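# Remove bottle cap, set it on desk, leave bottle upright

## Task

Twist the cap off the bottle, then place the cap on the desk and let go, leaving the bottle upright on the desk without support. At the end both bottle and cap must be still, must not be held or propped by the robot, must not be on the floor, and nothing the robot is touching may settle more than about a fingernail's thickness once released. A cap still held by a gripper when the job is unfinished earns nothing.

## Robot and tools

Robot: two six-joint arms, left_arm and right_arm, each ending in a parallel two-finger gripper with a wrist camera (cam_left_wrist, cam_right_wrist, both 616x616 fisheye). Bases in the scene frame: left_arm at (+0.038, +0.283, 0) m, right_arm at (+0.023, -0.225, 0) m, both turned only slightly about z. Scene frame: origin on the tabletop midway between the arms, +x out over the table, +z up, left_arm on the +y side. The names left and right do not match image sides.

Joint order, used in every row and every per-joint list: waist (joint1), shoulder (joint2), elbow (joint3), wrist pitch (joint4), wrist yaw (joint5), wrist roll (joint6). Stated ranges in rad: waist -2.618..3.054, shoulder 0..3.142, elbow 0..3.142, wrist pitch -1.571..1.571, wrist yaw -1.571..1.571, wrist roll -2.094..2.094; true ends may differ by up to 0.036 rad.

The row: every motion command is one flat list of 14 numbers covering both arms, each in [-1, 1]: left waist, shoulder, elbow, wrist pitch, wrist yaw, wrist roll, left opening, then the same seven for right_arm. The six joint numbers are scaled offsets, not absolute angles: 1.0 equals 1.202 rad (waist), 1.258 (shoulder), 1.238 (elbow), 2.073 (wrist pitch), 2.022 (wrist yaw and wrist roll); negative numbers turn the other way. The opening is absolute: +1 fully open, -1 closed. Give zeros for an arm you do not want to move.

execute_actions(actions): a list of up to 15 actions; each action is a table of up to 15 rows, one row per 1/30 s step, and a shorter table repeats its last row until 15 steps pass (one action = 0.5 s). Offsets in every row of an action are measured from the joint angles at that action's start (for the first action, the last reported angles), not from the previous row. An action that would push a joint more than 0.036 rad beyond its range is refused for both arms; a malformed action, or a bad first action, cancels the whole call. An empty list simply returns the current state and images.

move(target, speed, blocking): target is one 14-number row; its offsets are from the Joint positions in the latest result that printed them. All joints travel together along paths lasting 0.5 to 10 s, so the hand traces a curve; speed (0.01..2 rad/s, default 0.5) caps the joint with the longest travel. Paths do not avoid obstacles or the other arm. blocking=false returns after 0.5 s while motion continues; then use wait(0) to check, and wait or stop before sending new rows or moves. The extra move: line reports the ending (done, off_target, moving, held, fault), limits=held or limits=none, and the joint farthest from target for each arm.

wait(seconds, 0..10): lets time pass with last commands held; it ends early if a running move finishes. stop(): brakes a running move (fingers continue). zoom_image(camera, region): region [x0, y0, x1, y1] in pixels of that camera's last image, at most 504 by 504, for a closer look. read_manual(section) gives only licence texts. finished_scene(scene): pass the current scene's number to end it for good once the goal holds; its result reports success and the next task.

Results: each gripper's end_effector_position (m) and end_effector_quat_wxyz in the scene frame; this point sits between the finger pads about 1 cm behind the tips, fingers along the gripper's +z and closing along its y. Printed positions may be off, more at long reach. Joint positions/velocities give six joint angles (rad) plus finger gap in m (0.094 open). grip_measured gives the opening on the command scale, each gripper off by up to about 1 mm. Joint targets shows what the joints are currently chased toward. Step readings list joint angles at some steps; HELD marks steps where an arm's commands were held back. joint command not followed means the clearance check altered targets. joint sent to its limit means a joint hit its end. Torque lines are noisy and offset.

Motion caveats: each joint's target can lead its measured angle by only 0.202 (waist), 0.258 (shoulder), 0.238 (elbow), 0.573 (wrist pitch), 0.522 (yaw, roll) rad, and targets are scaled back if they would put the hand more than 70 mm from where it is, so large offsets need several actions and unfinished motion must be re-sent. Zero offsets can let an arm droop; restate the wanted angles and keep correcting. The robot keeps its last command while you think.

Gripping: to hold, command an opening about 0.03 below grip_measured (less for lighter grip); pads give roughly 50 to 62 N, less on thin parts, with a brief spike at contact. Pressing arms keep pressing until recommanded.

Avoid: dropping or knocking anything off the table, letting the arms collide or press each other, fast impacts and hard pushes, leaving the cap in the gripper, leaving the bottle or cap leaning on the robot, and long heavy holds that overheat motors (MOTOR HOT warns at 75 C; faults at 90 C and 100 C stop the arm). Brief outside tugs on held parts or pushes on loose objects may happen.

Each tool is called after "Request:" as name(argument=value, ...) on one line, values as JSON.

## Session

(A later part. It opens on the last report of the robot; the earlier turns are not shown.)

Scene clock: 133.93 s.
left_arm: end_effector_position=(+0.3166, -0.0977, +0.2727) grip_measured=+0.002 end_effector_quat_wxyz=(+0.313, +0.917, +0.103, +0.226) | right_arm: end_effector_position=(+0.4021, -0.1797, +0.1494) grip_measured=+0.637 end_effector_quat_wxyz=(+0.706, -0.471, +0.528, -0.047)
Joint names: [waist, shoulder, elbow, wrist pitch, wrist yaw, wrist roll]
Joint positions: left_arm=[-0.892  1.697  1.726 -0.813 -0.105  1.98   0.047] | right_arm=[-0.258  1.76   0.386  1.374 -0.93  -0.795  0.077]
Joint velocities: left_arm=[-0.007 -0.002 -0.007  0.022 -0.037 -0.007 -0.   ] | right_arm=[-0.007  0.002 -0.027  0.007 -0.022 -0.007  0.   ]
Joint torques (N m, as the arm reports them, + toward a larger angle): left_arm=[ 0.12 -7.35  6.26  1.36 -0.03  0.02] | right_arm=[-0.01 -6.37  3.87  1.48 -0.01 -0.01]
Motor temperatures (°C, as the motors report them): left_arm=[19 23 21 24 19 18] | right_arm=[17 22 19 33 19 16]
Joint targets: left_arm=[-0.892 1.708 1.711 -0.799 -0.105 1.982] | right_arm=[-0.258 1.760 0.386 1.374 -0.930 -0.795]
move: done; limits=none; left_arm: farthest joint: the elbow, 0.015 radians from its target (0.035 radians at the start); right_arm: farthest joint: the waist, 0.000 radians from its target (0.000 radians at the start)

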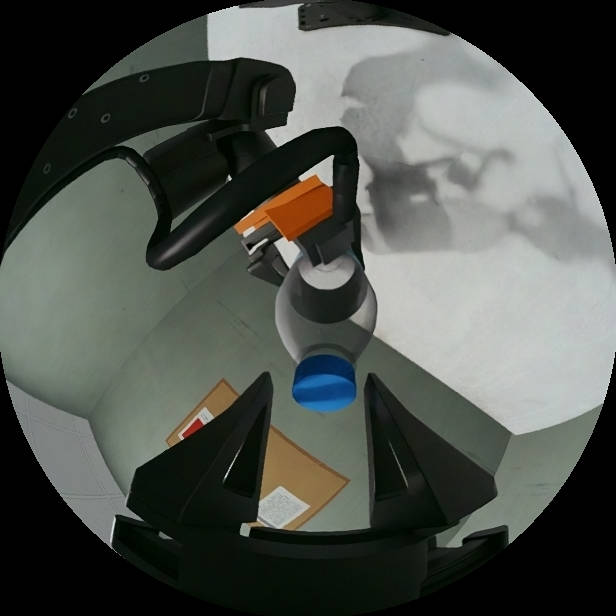

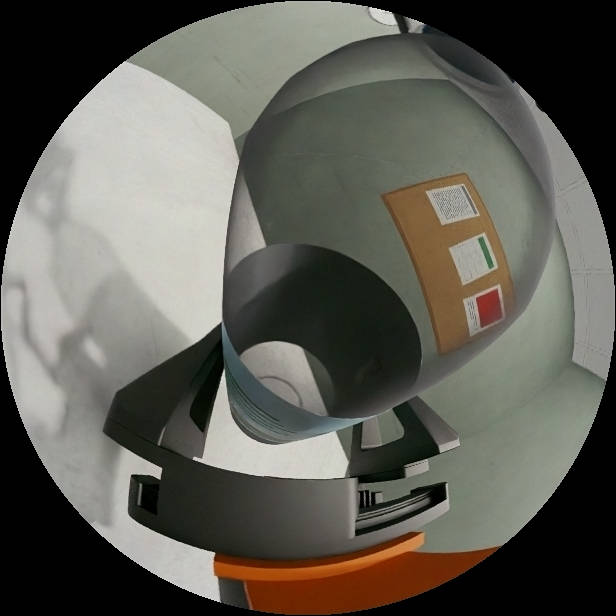

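Request:
move(target=[0,0.025,-0.023,0.015,0,0,0,0,0,0,0,0,0,0.57], speed=0.05)

Request:
move(target=[0,0,0,0,0,0,-0.45,0,0,0,0,0,0,0.57])

Scene clock: 142.97 s.
left_arm: end_effector_position=(+0.3193, -0.1017, +0.2577) grip_measured=+0.002 end_effector_quat_wxyz=(+0.303, +0.921, +0.102, +0.221) | right_arm: end_effector_position=(+0.4021, -0.1797, +0.1494) grip_measured=+0.637 end_effector_quat_wxyz=(+0.706, -0.471, +0.528, -0.047)
Joint names: [waist, shoulder, elbow, wrist pitch, wrist yaw, wrist roll]
Joint positions: left_arm=[-0.892  1.722  1.71  -0.796 -0.105  1.981  0.047] | right_arm=[-0.258  1.76   0.386  1.374 -0.93  -0.795  0.077]
Joint velocities: left_arm=[-0.002 -0.007 -0.002 -0.051 -0.081 -0.007 -0.   ] | right_arm=[-0.002  0.017 -0.022 -0.022  0.022 -0.022 -0.   ]
Joint torques (N m, as the arm reports them, + toward a larger angle): left_arm=[ 0.05 -7.77  6.5   1.36 -0.02  0.  ] | right_arm=[ 0.   -6.41  3.87  1.46  0.01 -0.01]
Motor temperatures (°C, as the motors report them): left_arm=[19 22 21 24 19 18] | right_arm=[17 22 19 33 19 16]
Joint targets: left_arm=[-0.892 1.729 1.698 -0.782 -0.105 1.980] | right_arm=[-0.258 1.760 0.386 1.374 -0.930 -0.795]
move: done; limits=none; left_arm: farthest joint: the wrist pitch, 0.014 radians from its target (0.031 radians at the start); right_arm: farthest joint: the waist, 0.000 radians from its target (0.000 radians at the start)

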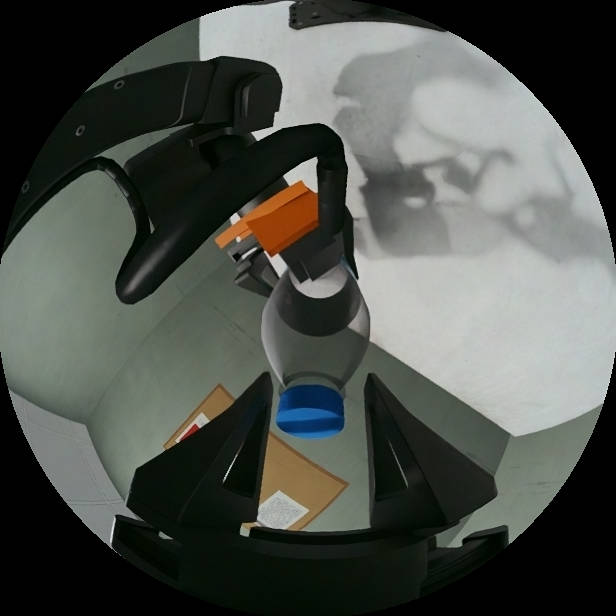

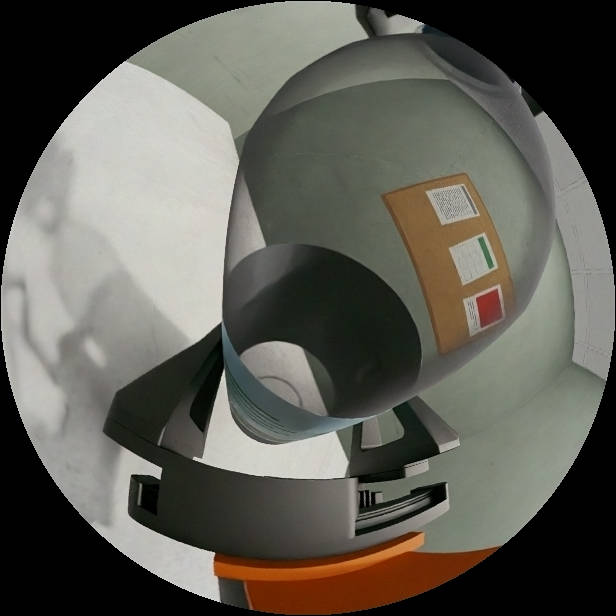

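Scene clock: 143.47 s.
left_arm: end_effector_position=(+0.3197, -0.1026, +0.2586) grip_measured=-0.357 end_effector_quat_wxyz=(+0.305, +0.920, +0.102, +0.222) | right_arm: end_effector_position=(+0.4020, -0.1796, +0.1494) grip_measured=+0.637 end_effector_quat_wxyz=(+0.706, -0.473, +0.526, -0.049)
Joint names: [waist, shoulder, elbow, wrist pitch, wrist yaw, wrist roll]
Joint positions: left_arm=[-0.892  1.722  1.71  -0.791 -0.105  1.981  0.03 ] | right_arm=[-0.258  1.76   0.386  1.375 -0.93  -0.801  0.077]
Joint velocities: left_arm=[ 0.012 -0.012 -0.007  0.007  0.066  0.022 -0.001] | right_arm=[-0.012  0.002  0.002 -0.095  0.022 -0.022 -0.   ]
Joint torques (N m, as the arm reports them, + toward a larger angle): left_arm=[ 0.09 -8.39  7.34  1.17 -0.02  0.01] | right_arm=[-0.02 -6.39  3.88  1.47  0.01  0.06]
Motor temperatures (°C, as the motors report them): left_arm=[19 22 21 24 19 18] | right_arm=[17 22 19 33 19 16]
Joint targets: left_arm=[-0.892 1.722 1.710 -0.796 -0.105 1.981] | right_arm=[-0.258 1.760 0.386 1.374 -0.930 -0.794]
move: done; limits=none; left_arm: farthest joint: the wrist pitch, 0.005 radians from its target (0.000 radians at the start); right_arm: farthest joint: the wrist roll, 0.006 radians from its target (0.000 radians at the start)

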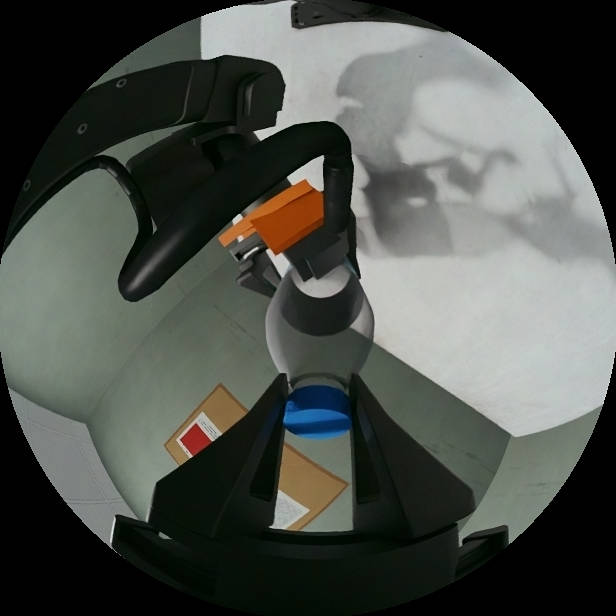

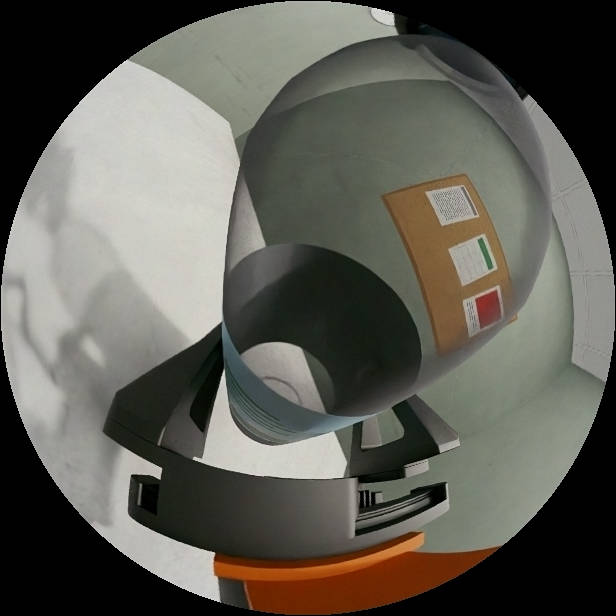

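Turn.

Request:
move(target=[0,0,0,0,0,-1,-0.42,0,0,0,0,0,0,0.57], speed=0.8)

Scene clock: 153.83 s.
left_arm: end_effector_position=(+0.3234, -0.1096, +0.2666) grip_measured=-0.418 end_effector_quat_wxyz=(+0.370, +0.403, +0.824, -0.147) | right_arm: end_effector_position=(+0.4000, -0.1769, +0.1484) grip_measured=+0.637 end_effector_quat_wxyz=(+0.704, -0.490, +0.512, -0.058)
Joint names: [waist, shoulder, elbow, wrist pitch, wrist yaw, wrist roll]
Joint positions: left_arm=[-0.895  1.722  1.71  -0.746 -0.111 -0.028  0.027] | right_arm=[-0.258  1.76   0.386  1.368 -0.949 -0.85   0.077]
Joint velocities: left_arm=[-0.002 -0.007 -0.002 -0.022 -0.007 -0.007 -0.   ] | right_arm=[-0.007  0.007 -0.002 -0.037  0.022  0.037  0.001]
Joint torques (N m, as the arm reports them, + toward a larger angle): left_arm=[ 0.4  -8.37  7.44  0.87  0.02 -0.09] | right_arm=[ 0.   -6.41  3.86  1.52  0.16  0.41]
Motor temperatures (°C, as the motors report them): left_arm=[19 23 21 24 19 18] | right_arm=[17 21 19 33 19 16]
Joint targets: left_arm=[-0.892 1.722 1.710 -0.791 -0.105 -0.041] | right_arm=[-0.258 1.760 0.386 1.375 -0.930 -0.801]
move: off_target (left_arm, right_arm); limits=none; left_arm: farthest joint: the wrist pitch, 0.045 radians from its target (0.000 radians at the start); right_arm: farthest joint: the wrist roll, 0.049 radians from its target (0.000 radians at the start)

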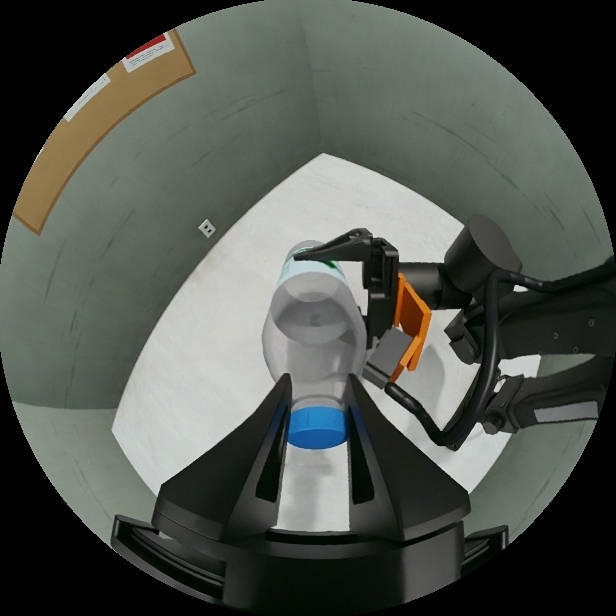

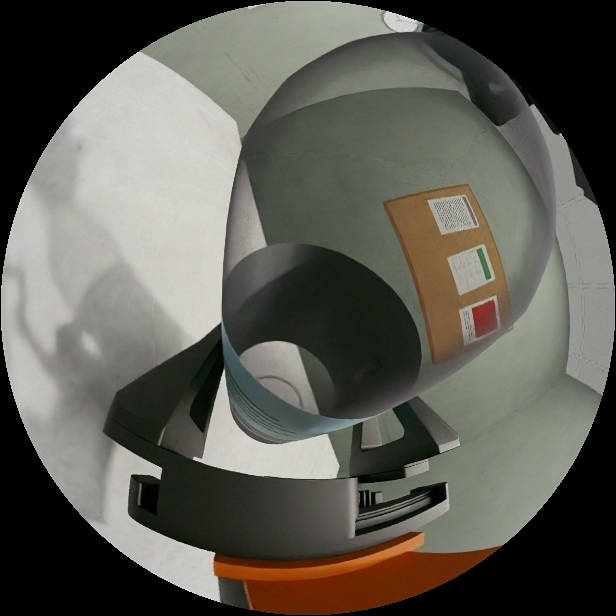

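Request:
move(target=[0.003,0,0,-0.026,0.003,0.014,0.1,0,0,0,0.003,0.012,0.03,0.57], speed=0.1)

Scene clock: 157.47 s.
left_arm: end_effector_position=(+0.3192, -0.1032, +0.2589) grip_measured=+0.098 end_effector_quat_wxyz=(+0.354, +0.417, +0.826, -0.133) | right_arm: end_effector_position=(+0.4019, -0.1794, +0.1485) grip_measured=+0.637 end_effector_quat_wxyz=(+0.704, -0.474, +0.526, -0.049)
Joint names: [waist, shoulder, elbow, wrist pitch, wrist yaw, wrist roll]
Joint positions: left_arm=[-0.895  1.722  1.71  -0.789 -0.111 -0.005  0.052] | right_arm=[-0.258  1.76   0.386  1.369 -0.931 -0.806  0.077]
Joint velocities: left_arm=[ 0.002  0.002 -0.007  0.007 -0.066  0.051 -0.001] | right_arm=[-0.017 -0.002  0.002 -0.037  0.051  0.007 -0.001]
Joint torques (N m, as the arm reports them, + toward a larger angle): left_arm=[ 0.37 -8.42  7.37  1.14  0.03  0.05] | right_arm=[ 0.   -6.41  3.87  1.53  0.06  0.14]
Motor temperatures (°C, as the motors report them): left_arm=[19 23 21 24 19 18] | right_arm=[17 21 19 33 19 16]
Joint targets: left_arm=[-0.892 1.722 1.710 -0.799 -0.105 0.001] | right_arm=[-0.258 1.760 0.386 1.375 -0.924 -0.789]
move: done; limits=none; left_arm: farthest joint: the wrist pitch, 0.010 radians from its target (0.054 radians at the start); right_arm: farthest joint: the wrist roll, 0.016 radians from its target (0.061 radians at the start)

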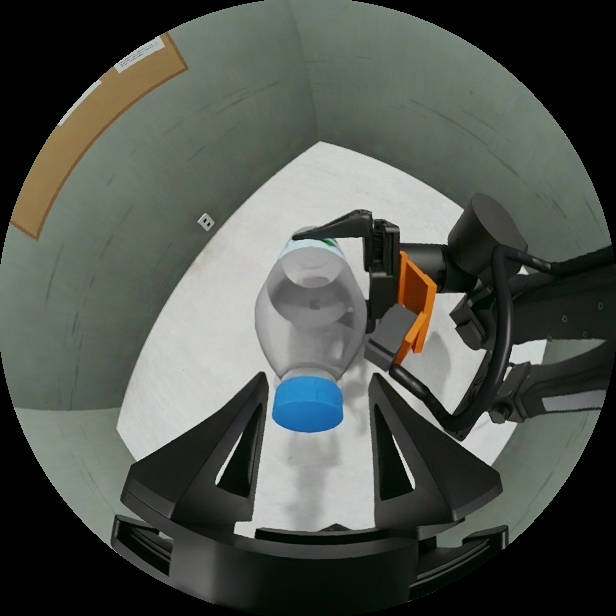

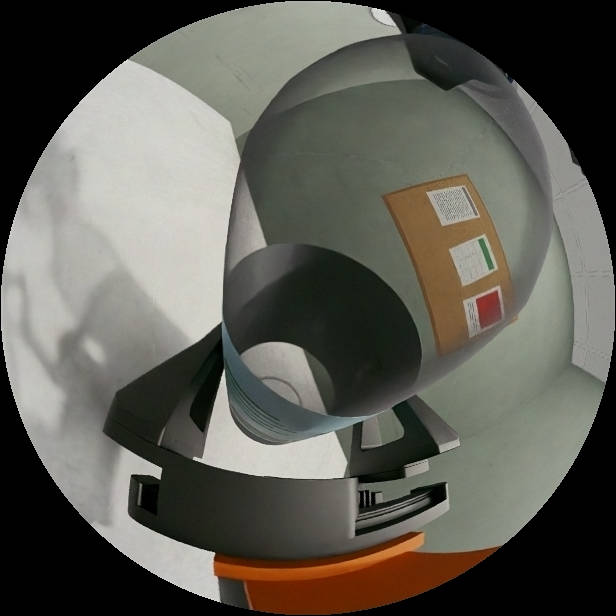

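Request:
move(target=[0.014,0,0,0,0,0,0.1,0,0,0,0,0,0,0.57], speed=0.05)

Request:
move(target=[0,0,0,0,0,0.78,0.1,0,0,0,0,0,0,0.57], speed=1.2)

Scene clock: 163.03 s.
left_arm: end_effector_position=(+0.3229, -0.1005, +0.2589) grip_measured=+0.098 end_effector_quat_wxyz=(+0.355, +0.413, +0.828, -0.131) | right_arm: end_effector_position=(+0.4019, -0.1794, +0.1485) grip_measured=+0.637 end_effector_quat_wxyz=(+0.704, -0.474, +0.526, -0.049)
Joint names: [waist, shoulder, elbow, wrist pitch, wrist yaw, wrist roll]
Joint positions: left_arm=[-0.886  1.722  1.71  -0.789 -0.111 -0.005  0.052] | right_arm=[-0.258  1.76   0.386  1.369 -0.931 -0.806  0.077]
Joint velocities: left_arm=[ 0.017  0.007  0.007  0.081 -0.066  0.081  0.   ] | right_arm=[ 0.012  0.007 -0.007 -0.095  0.007 -0.11   0.   ]
Joint torques (N m, as the arm reports them, + toward a larger angle): left_arm=[ 0.69 -8.33  7.38  1.24 -0.05  0.  ] | right_arm=[ 0.01 -6.42  3.88  1.47  0.    0.  ]
Motor temperatures (°C, as the motors report them): left_arm=[19 23 21 24 19 18] | right_arm=[17 21 19 34 19 16]
Joint targets: left_arm=[-0.878 1.722 1.710 -0.789 -0.111 -0.005] | right_arm=[-0.258 1.760 0.386 1.369 -0.931 -0.806]
move: done; limits=none; left_arm: farthest joint: the waist, 0.008 radians from its target (0.017 radians at the start); right_arm: farthest joint: the waist, 0.000 radians from its target (0.000 radians at the start)

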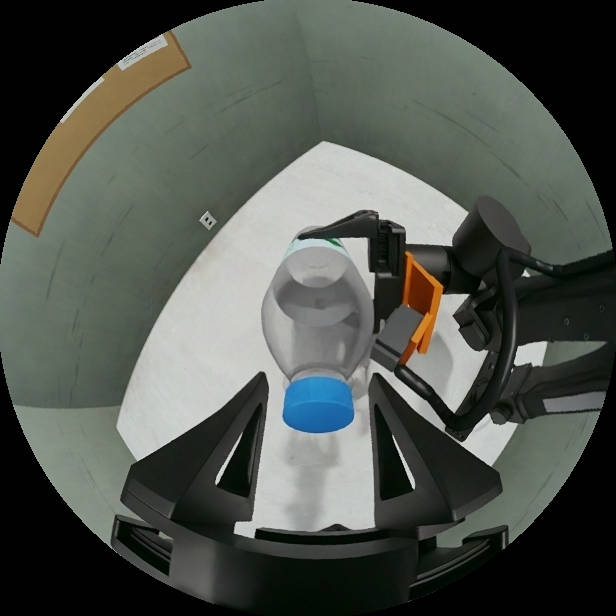

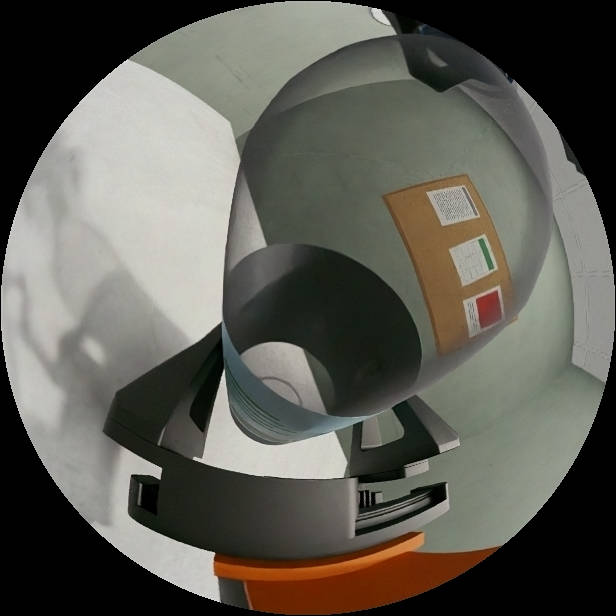

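Scene clock: 165.33 s.
left_arm: end_effector_position=(+0.3229, -0.1005, +0.2589) grip_measured=+0.099 end_effector_quat_wxyz=(+0.343, +0.879, +0.291, +0.159) | right_arm: end_effector_position=(+0.4019, -0.1794, +0.1485) grip_measured=+0.637 end_effector_quat_wxyz=(+0.704, -0.474, +0.526, -0.049)
Joint names: [waist, shoulder, elbow, wrist pitch, wrist yaw, wrist roll]
Joint positions: left_arm=[-0.886  1.722  1.71  -0.789 -0.111  1.571  0.052] | right_arm=[-0.258  1.76   0.386  1.369 -0.931 -0.806  0.077]
Joint velocities: left_arm=[-0.007  0.017  0.002 -0.022  0.022  0.037  0.   ] | right_arm=[-0.002  0.002 -0.002  0.022  0.022 -0.007 -0.   ]
Joint torques (N m, as the arm reports them, + toward a larger angle): left_arm=[ 0.13 -8.4   7.43  1.22 -0.02  0.01] | right_arm=[ 0.   -6.42  3.88  1.47  0.    0.  ]
Motor temperatures (°C, as the motors report them): left_arm=[19 23 21 24 19 18] | right_arm=[17 21 19 34 19 16]
Joint targets: left_arm=[-0.886 1.722 1.710 -0.789 -0.111 1.572] | right_arm=[-0.258 1.760 0.386 1.369 -0.931 -0.806]
move: done; limits=none; left_arm: farthest joint: the wrist roll, 0.001 radians from its target (1.577 radians at the start); right_arm: farthest joint: the waist, 0.000 radians from its target (0.000 radians at the start)

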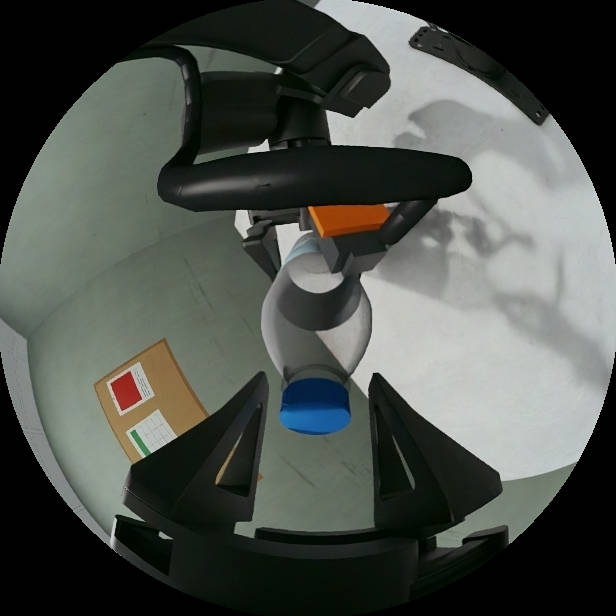

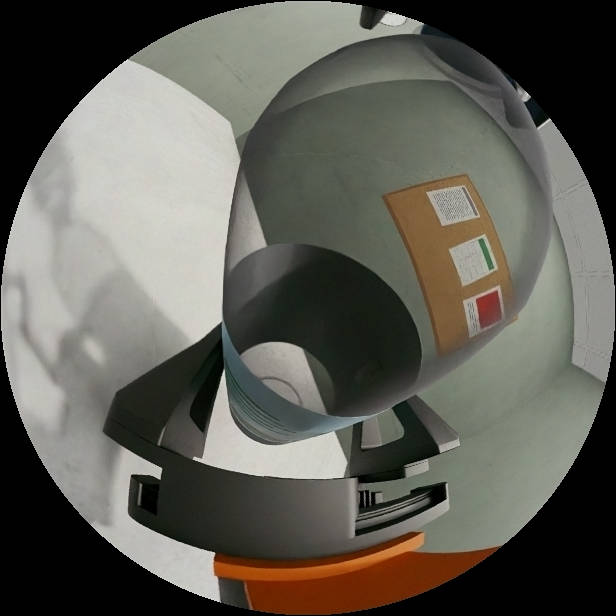

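Well centred. Grip and turn.

Request:
move(target=[0,0,0,0,0,0,-0.42,0,0,0,0,0,0,0.57])

Request:
move(target=[0,0,0,0,0,-0.4,-0.42,0,0,0,0,0,0,0.57], speed=0.4)

Scene clock: 170.77 s.
left_arm: end_effector_position=(+0.3231, -0.1007, +0.2592) grip_measured=-0.354 end_effector_quat_wxyz=(+0.344, +0.879, +0.290, +0.159) | right_arm: end_effector_position=(+0.4018, -0.1793, +0.1485) grip_measured=+0.637 end_effector_quat_wxyz=(+0.704, -0.475, +0.525, -0.050)
Joint names: [waist, shoulder, elbow, wrist pitch, wrist yaw, wrist roll]
Joint positions: left_arm=[-0.886  1.722  1.71  -0.788 -0.111  1.572  0.03 ] | right_arm=[-0.258  1.76   0.386  1.369 -0.932 -0.81   0.077]
Joint velocities: left_arm=[-0.007 -0.007 -0.027 -0.051 -0.007 -0.081  0.001] | right_arm=[-0.017 -0.012  0.002 -0.051 -0.007  0.066 -0.   ]
Joint torques (N m, as the arm reports them, + toward a larger angle): left_arm=[ 0.12 -8.4   7.35  1.22 -0.04 -0.01] | right_arm=[ 0.   -6.42  3.85  1.47  0.01  0.03]
Motor temperatures (°C, as the motors report them): left_arm=[19 23 21 24 19 18] | right_arm=[17 21 19 34 19 16]
Joint targets: left_arm=[-0.886 1.722 1.710 -0.790 -0.111 1.571] | right_arm=[-0.258 1.760 0.386 1.369 -0.931 -0.806]
move: done; limits=none; left_arm: farthest joint: the wrist pitch, 0.001 radians from its target (0.000 radians at the start); right_arm: farthest joint: the wrist roll, 0.004 radians from its target (0.000 radians at the start)

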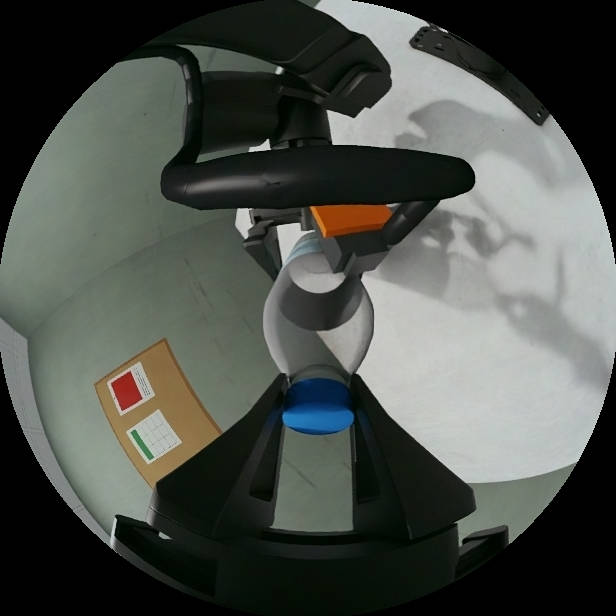

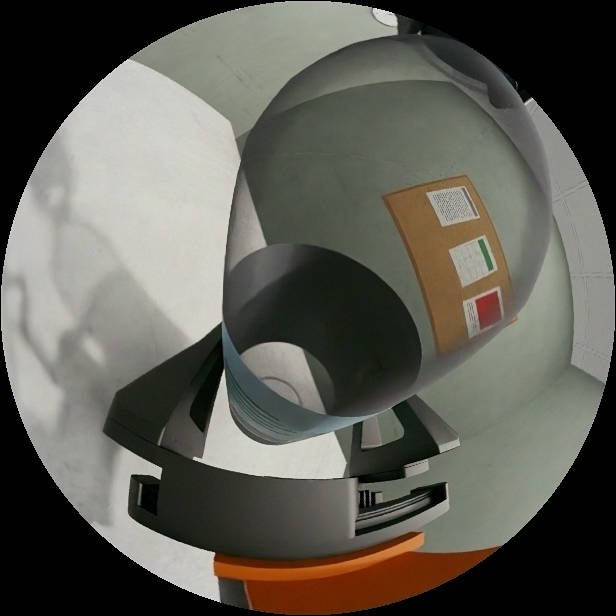

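Scene clock: 173.37 s.
left_arm: end_effector_position=(+0.3219, -0.0990, +0.2572) grip_measured=-0.355 end_effector_quat_wxyz=(+0.373, +0.724, +0.579, +0.030) | right_arm: end_effector_position=(+0.3998, -0.1768, +0.1460) grip_measured=+0.637 end_effector_quat_wxyz=(+0.702, -0.480, +0.525, -0.041)
Joint names: [waist, shoulder, elbow, wrist pitch, wrist yaw, wrist roll]
Joint positions: left_arm=[-0.886  1.722  1.71  -0.799 -0.111  0.861  0.03 ] | right_arm=[-0.258  1.76   0.386  1.355 -0.95  -0.815  0.077]
Joint velocities: left_arm=[ 0.007 -0.002 -0.012 -0.051  0.037 -0.007 -0.001] | right_arm=[-0.022  0.002  0.007 -0.037  0.11   0.037  0.   ]
Joint torques (N m, as the arm reports them, + toward a larger angle): left_arm=[ 0.17 -8.35  7.42  1.34 -0.02 -0.8 ] | right_arm=[ 0.01 -6.4   3.88  1.61  0.14  0.03]
Motor temperatures (°C, as the motors report them): left_arm=[19 23 22 24 19 19] | right_arm=[17 21 19 34 19 16]
Joint targets: left_arm=[-0.886 1.722 1.710 -0.787 -0.111 0.763] | right_arm=[-0.258 1.760 0.386 1.369 -0.932 -0.810]
move: off_target (left_arm); limits=none; left_arm: farthest joint: the wrist roll, 0.098 radians from its target (0.809 radians at the start); right_arm: farthest joint: the wrist yaw, 0.018 radians from its target (0.000 radians at the start)

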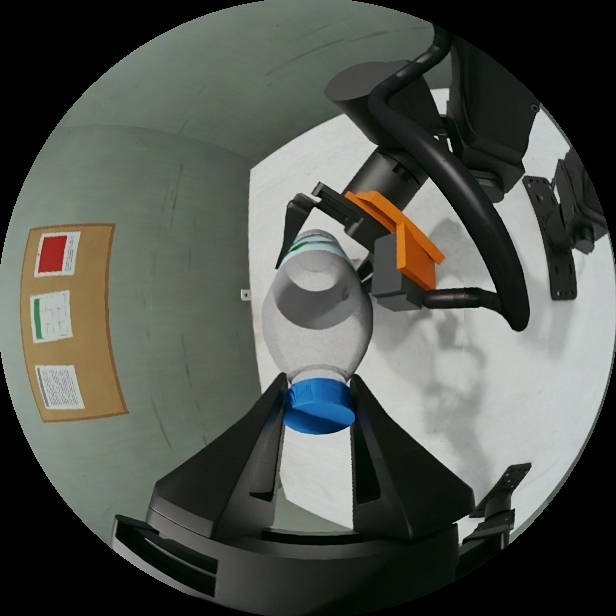

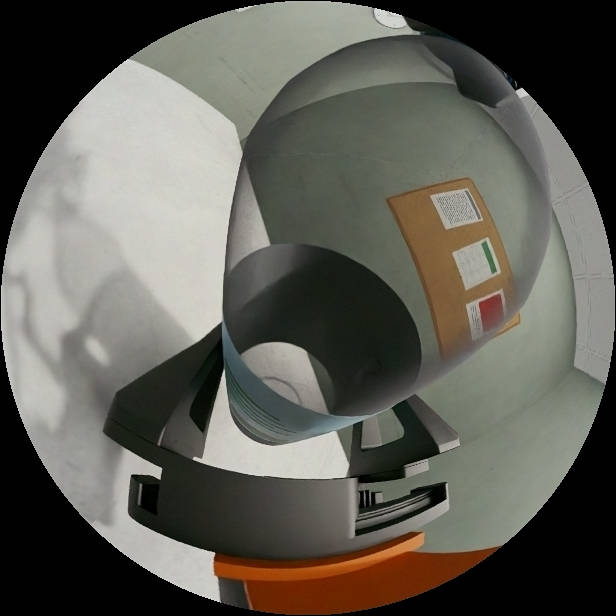

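Request:
zoom_image(camera="cam_left_wrist", region=[250,340,390,460])

Request:
move(target=[0,0,0,0.006,0,-0.4,-0.5,0,0,0,0.007,0.009,0,0.57], speed=0.4)

Request:
zoom_image(camera="cam_left_wrist", region=[250,340,390,460])

Region (250, 340, 390, 460) of cam_left_wrist's 616x616 image, scaled by 3.600, with more detail than that image has; it fills the top 432 rows of this view, and the rest is white.

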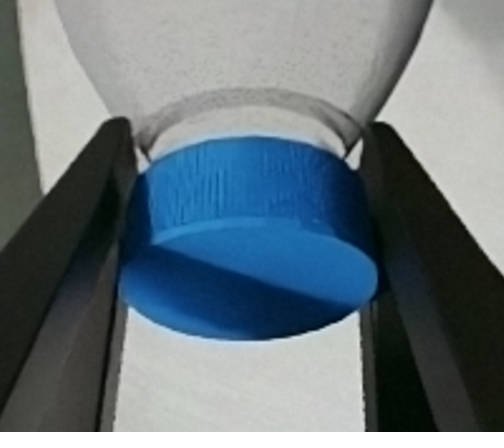

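Scene clock: 182.93 s.
left_arm: end_effector_position=(+0.3199, -0.0982, +0.2554) grip_measured=-0.357 end_effector_quat_wxyz=(+0.355, +0.479, +0.796, -0.101) | right_arm: end_effector_position=(+0.3985, -0.1752, +0.1443) grip_measured=+0.637 end_effector_quat_wxyz=(+0.700, -0.484, +0.523, -0.037)
Joint names: [waist, shoulder, elbow, wrist pitch, wrist yaw, wrist roll]
Joint positions: left_arm=[-0.887  1.722  1.71  -0.81  -0.108  0.149  0.03 ] | right_arm=[-0.258  1.76   0.386  1.345 -0.961 -0.824  0.077]
Joint velocities: left_arm=[ 0.027  0.007  0.012 -0.037 -0.007 -0.007 -0.   ] | right_arm=[ 0.007  0.002 -0.012 -0.007 -0.066 -0.081  0.001]
Joint torques (N m, as the arm reports them, + toward a larger angle): left_arm=[ 0.23 -8.36  7.38  1.43 -0.05 -0.8 ] | right_arm=[ 0.01 -6.4   3.85  1.69  0.25  0.07]
Motor temperatures (°C, as the motors report them): left_arm=[19 23 22 24 19 19] | right_arm=[17 21 19 35 19 16]
Joint targets: left_arm=[-0.886 1.722 1.710 -0.787 -0.111 0.052] | right_arm=[-0.258 1.760 0.386 1.369 -0.932 -0.815]
move: off_target (left_arm, right_arm); limits=none; left_arm: farthest joint: the wrist roll, 0.097 radians from its target (0.809 radians at the start); right_arm: farthest joint: the wrist yaw, 0.029 radians from its target (0.018 radians at the start)

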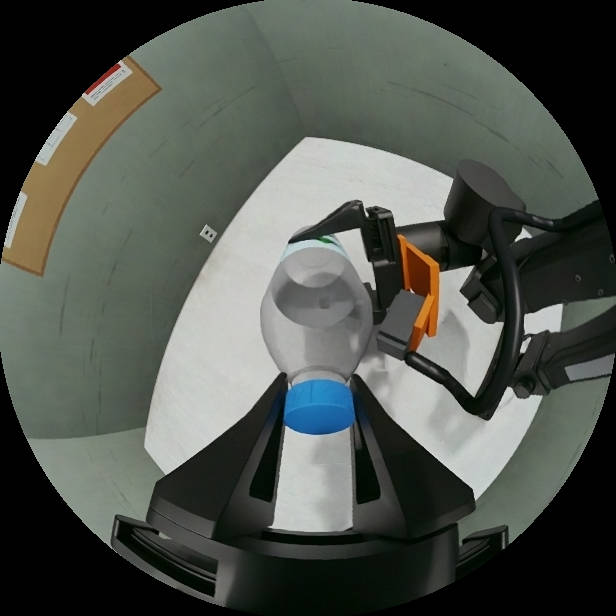

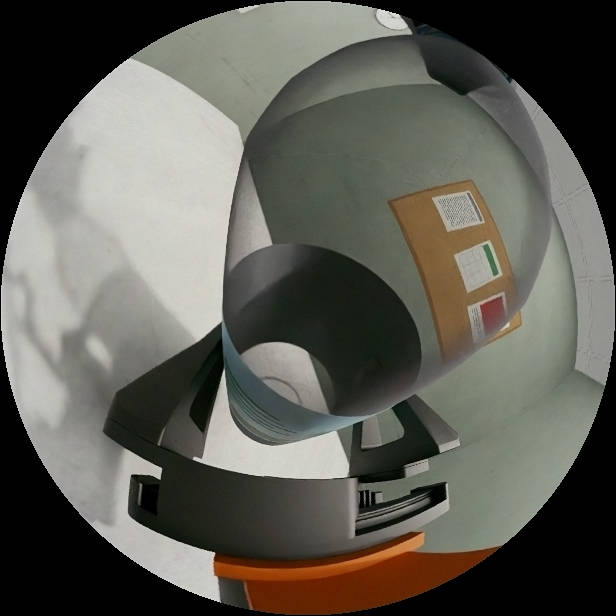

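Region (250, 340, 390, 460) of cam_left_wrist's 616x616 image, scaled by 3.600, with more detail than that image has; it fills the top 432 rows of this view, and the rest is white.

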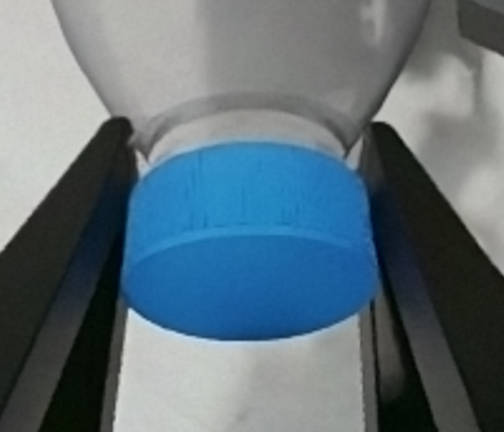

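Request:
move(target=[0,0,0,0.011,0,-1,-0.5,0,0,0,0.025,0.035,0,0.57], speed=0.5)

Request:
zoom_image(camera="cam_left_wrist", region=[250,340,390,460])

Scene clock: 195.53 s.
left_arm: end_effector_position=(+0.3186, -0.1000, +0.2559) grip_measured=-0.358 end_effector_quat_wxyz=(+0.115, -0.381, +0.847, -0.352) | right_arm: end_effector_position=(+0.4005, -0.1776, +0.1469) grip_measured=+0.637 end_effector_quat_wxyz=(+0.702, -0.484, +0.519, -0.052)
Joint names: [waist, shoulder, elbow, wrist pitch, wrist yaw, wrist roll]
Joint positions: left_arm=[-0.889  1.722  1.71  -0.806 -0.101 -1.784  0.03 ] | right_arm=[-0.258  1.76   0.386  1.36  -0.944 -0.835  0.077]
Joint velocities: left_arm=[ 0.002 -0.007  0.012 -0.051 -0.037  0.007 -0.001] | right_arm=[-0.012  0.002 -0.007 -0.081 -0.007 -0.007  0.   ]
Joint torques (N m, as the arm reports them, + toward a larger angle): left_arm=[ 0.21 -8.39  7.36  1.38 -0.09 -0.73] | right_arm=[-0.01 -6.41  3.85  1.79  0.48  0.09]
Motor temperatures (°C, as the motors report them): left_arm=[19 23 22 25 19 19] | right_arm=[17 22 19 36 20 16]
Joint targets: left_arm=[-0.887 1.722 1.710 -0.787 -0.108 -1.873] | right_arm=[-0.258 1.760 0.386 1.397 -0.890 -0.824]
move: off_target (left_arm, right_arm); limits=none; left_arm: farthest joint: the wrist roll, 0.089 radians from its target (2.022 radians at the start); right_arm: farthest joint: the wrist yaw, 0.054 radians from its target (0.071 radians at the start)

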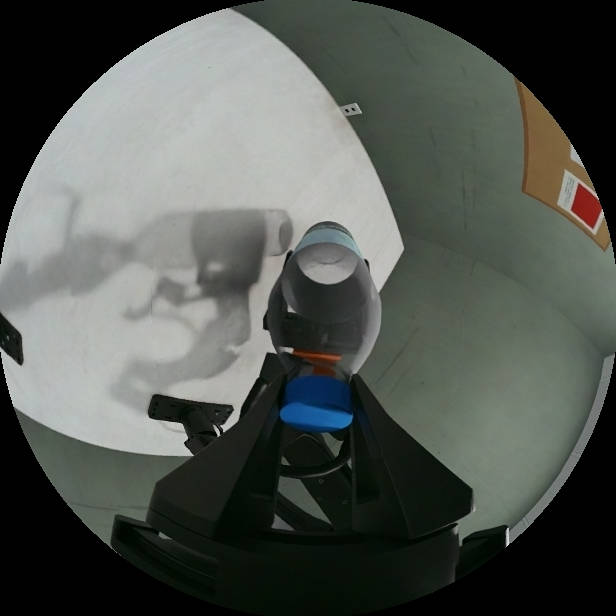

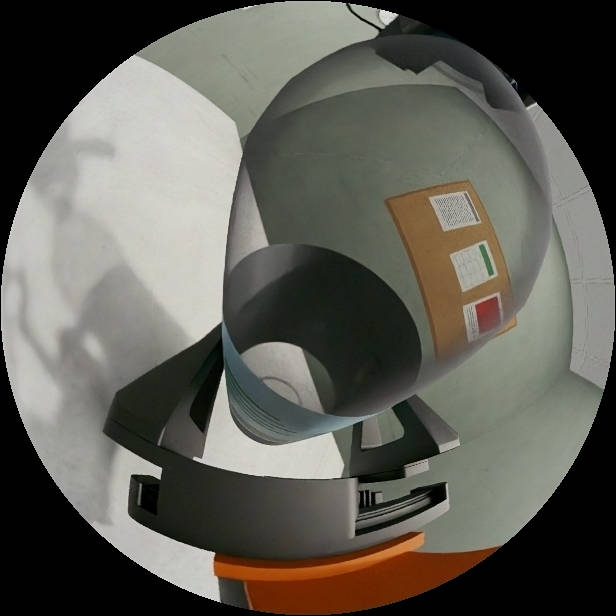

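Region (250, 340, 390, 460) of cam_left_wrist's 616x616 image, scaled by 3.600, with more detail than that image has; it fills the top 432 rows of this view, and the rest is white.

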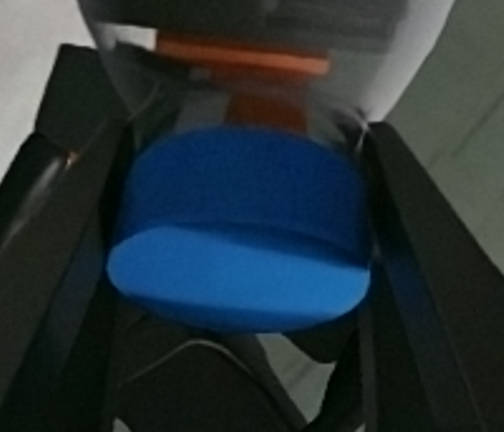

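Request:
move(target=[0,0,0,0,0,0.3,-0.5,0,0,0,0,0,0,0.57], speed=0.3)

Scene clock: 203.17 s.
left_arm: end_effector_position=(+0.3216, -0.1005, +0.2580) grip_measured=-0.357 end_effector_quat_wxyz=(+0.202, -0.160, +0.913, -0.317) | right_arm: end_effector_position=(+0.4036, -0.1815, +0.1521) grip_measured=+0.637 end_effector_quat_wxyz=(+0.707, -0.479, +0.515, -0.071)
Joint names: [waist, shoulder, elbow, wrist pitch, wrist yaw, wrist roll]
Joint positions: left_arm=[-0.885  1.722  1.71  -0.794 -0.102 -1.281  0.03 ] | right_arm=[-0.258  1.76   0.386  1.389 -0.916 -0.837  0.077]
Joint velocities: left_arm=[-0.002  0.012  0.002  0.051  0.022  0.007  0.   ] | right_arm=[-0.017  0.002 -0.012 -0.022  0.007  0.007 -0.   ]
Joint torques (N m, as the arm reports them, + toward a larger angle): left_arm=[-0.22 -8.35  7.37  1.12 -0.04  0.83] | right_arm=[ 0.02 -6.41  3.87  1.22 -0.25  0.02]
Motor temperatures (°C, as the motors report them): left_arm=[19 23 22 25 19 19] | right_arm=[17 22 19 36 20 16]
Joint targets: left_arm=[-0.889 1.722 1.710 -0.806 -0.101 -1.177] | right_arm=[-0.258 1.760 0.386 1.360 -0.944 -0.835]
move: off_target (left_arm, right_arm); limits=none; left_arm: farthest joint: the wrist roll, 0.104 radians from its target (0.607 radians at the start); right_arm: farthest joint: the wrist pitch, 0.029 radians from its target (0.000 radians at the start)

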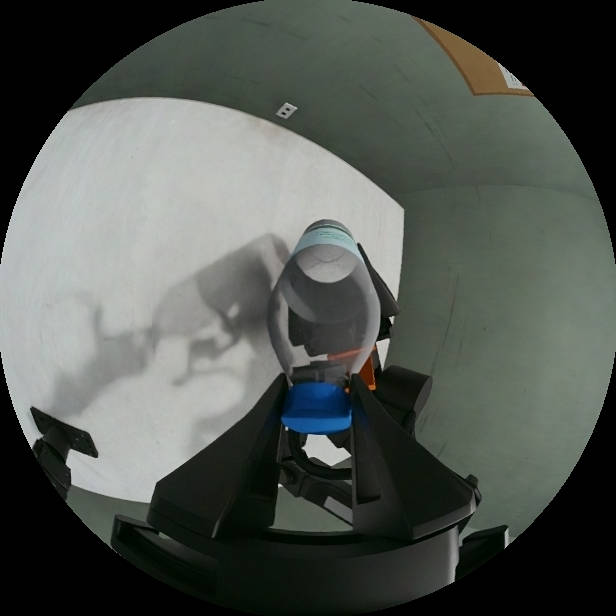

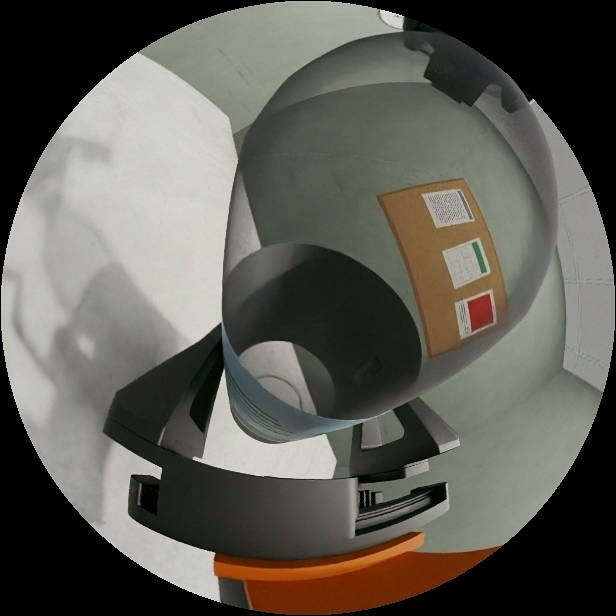

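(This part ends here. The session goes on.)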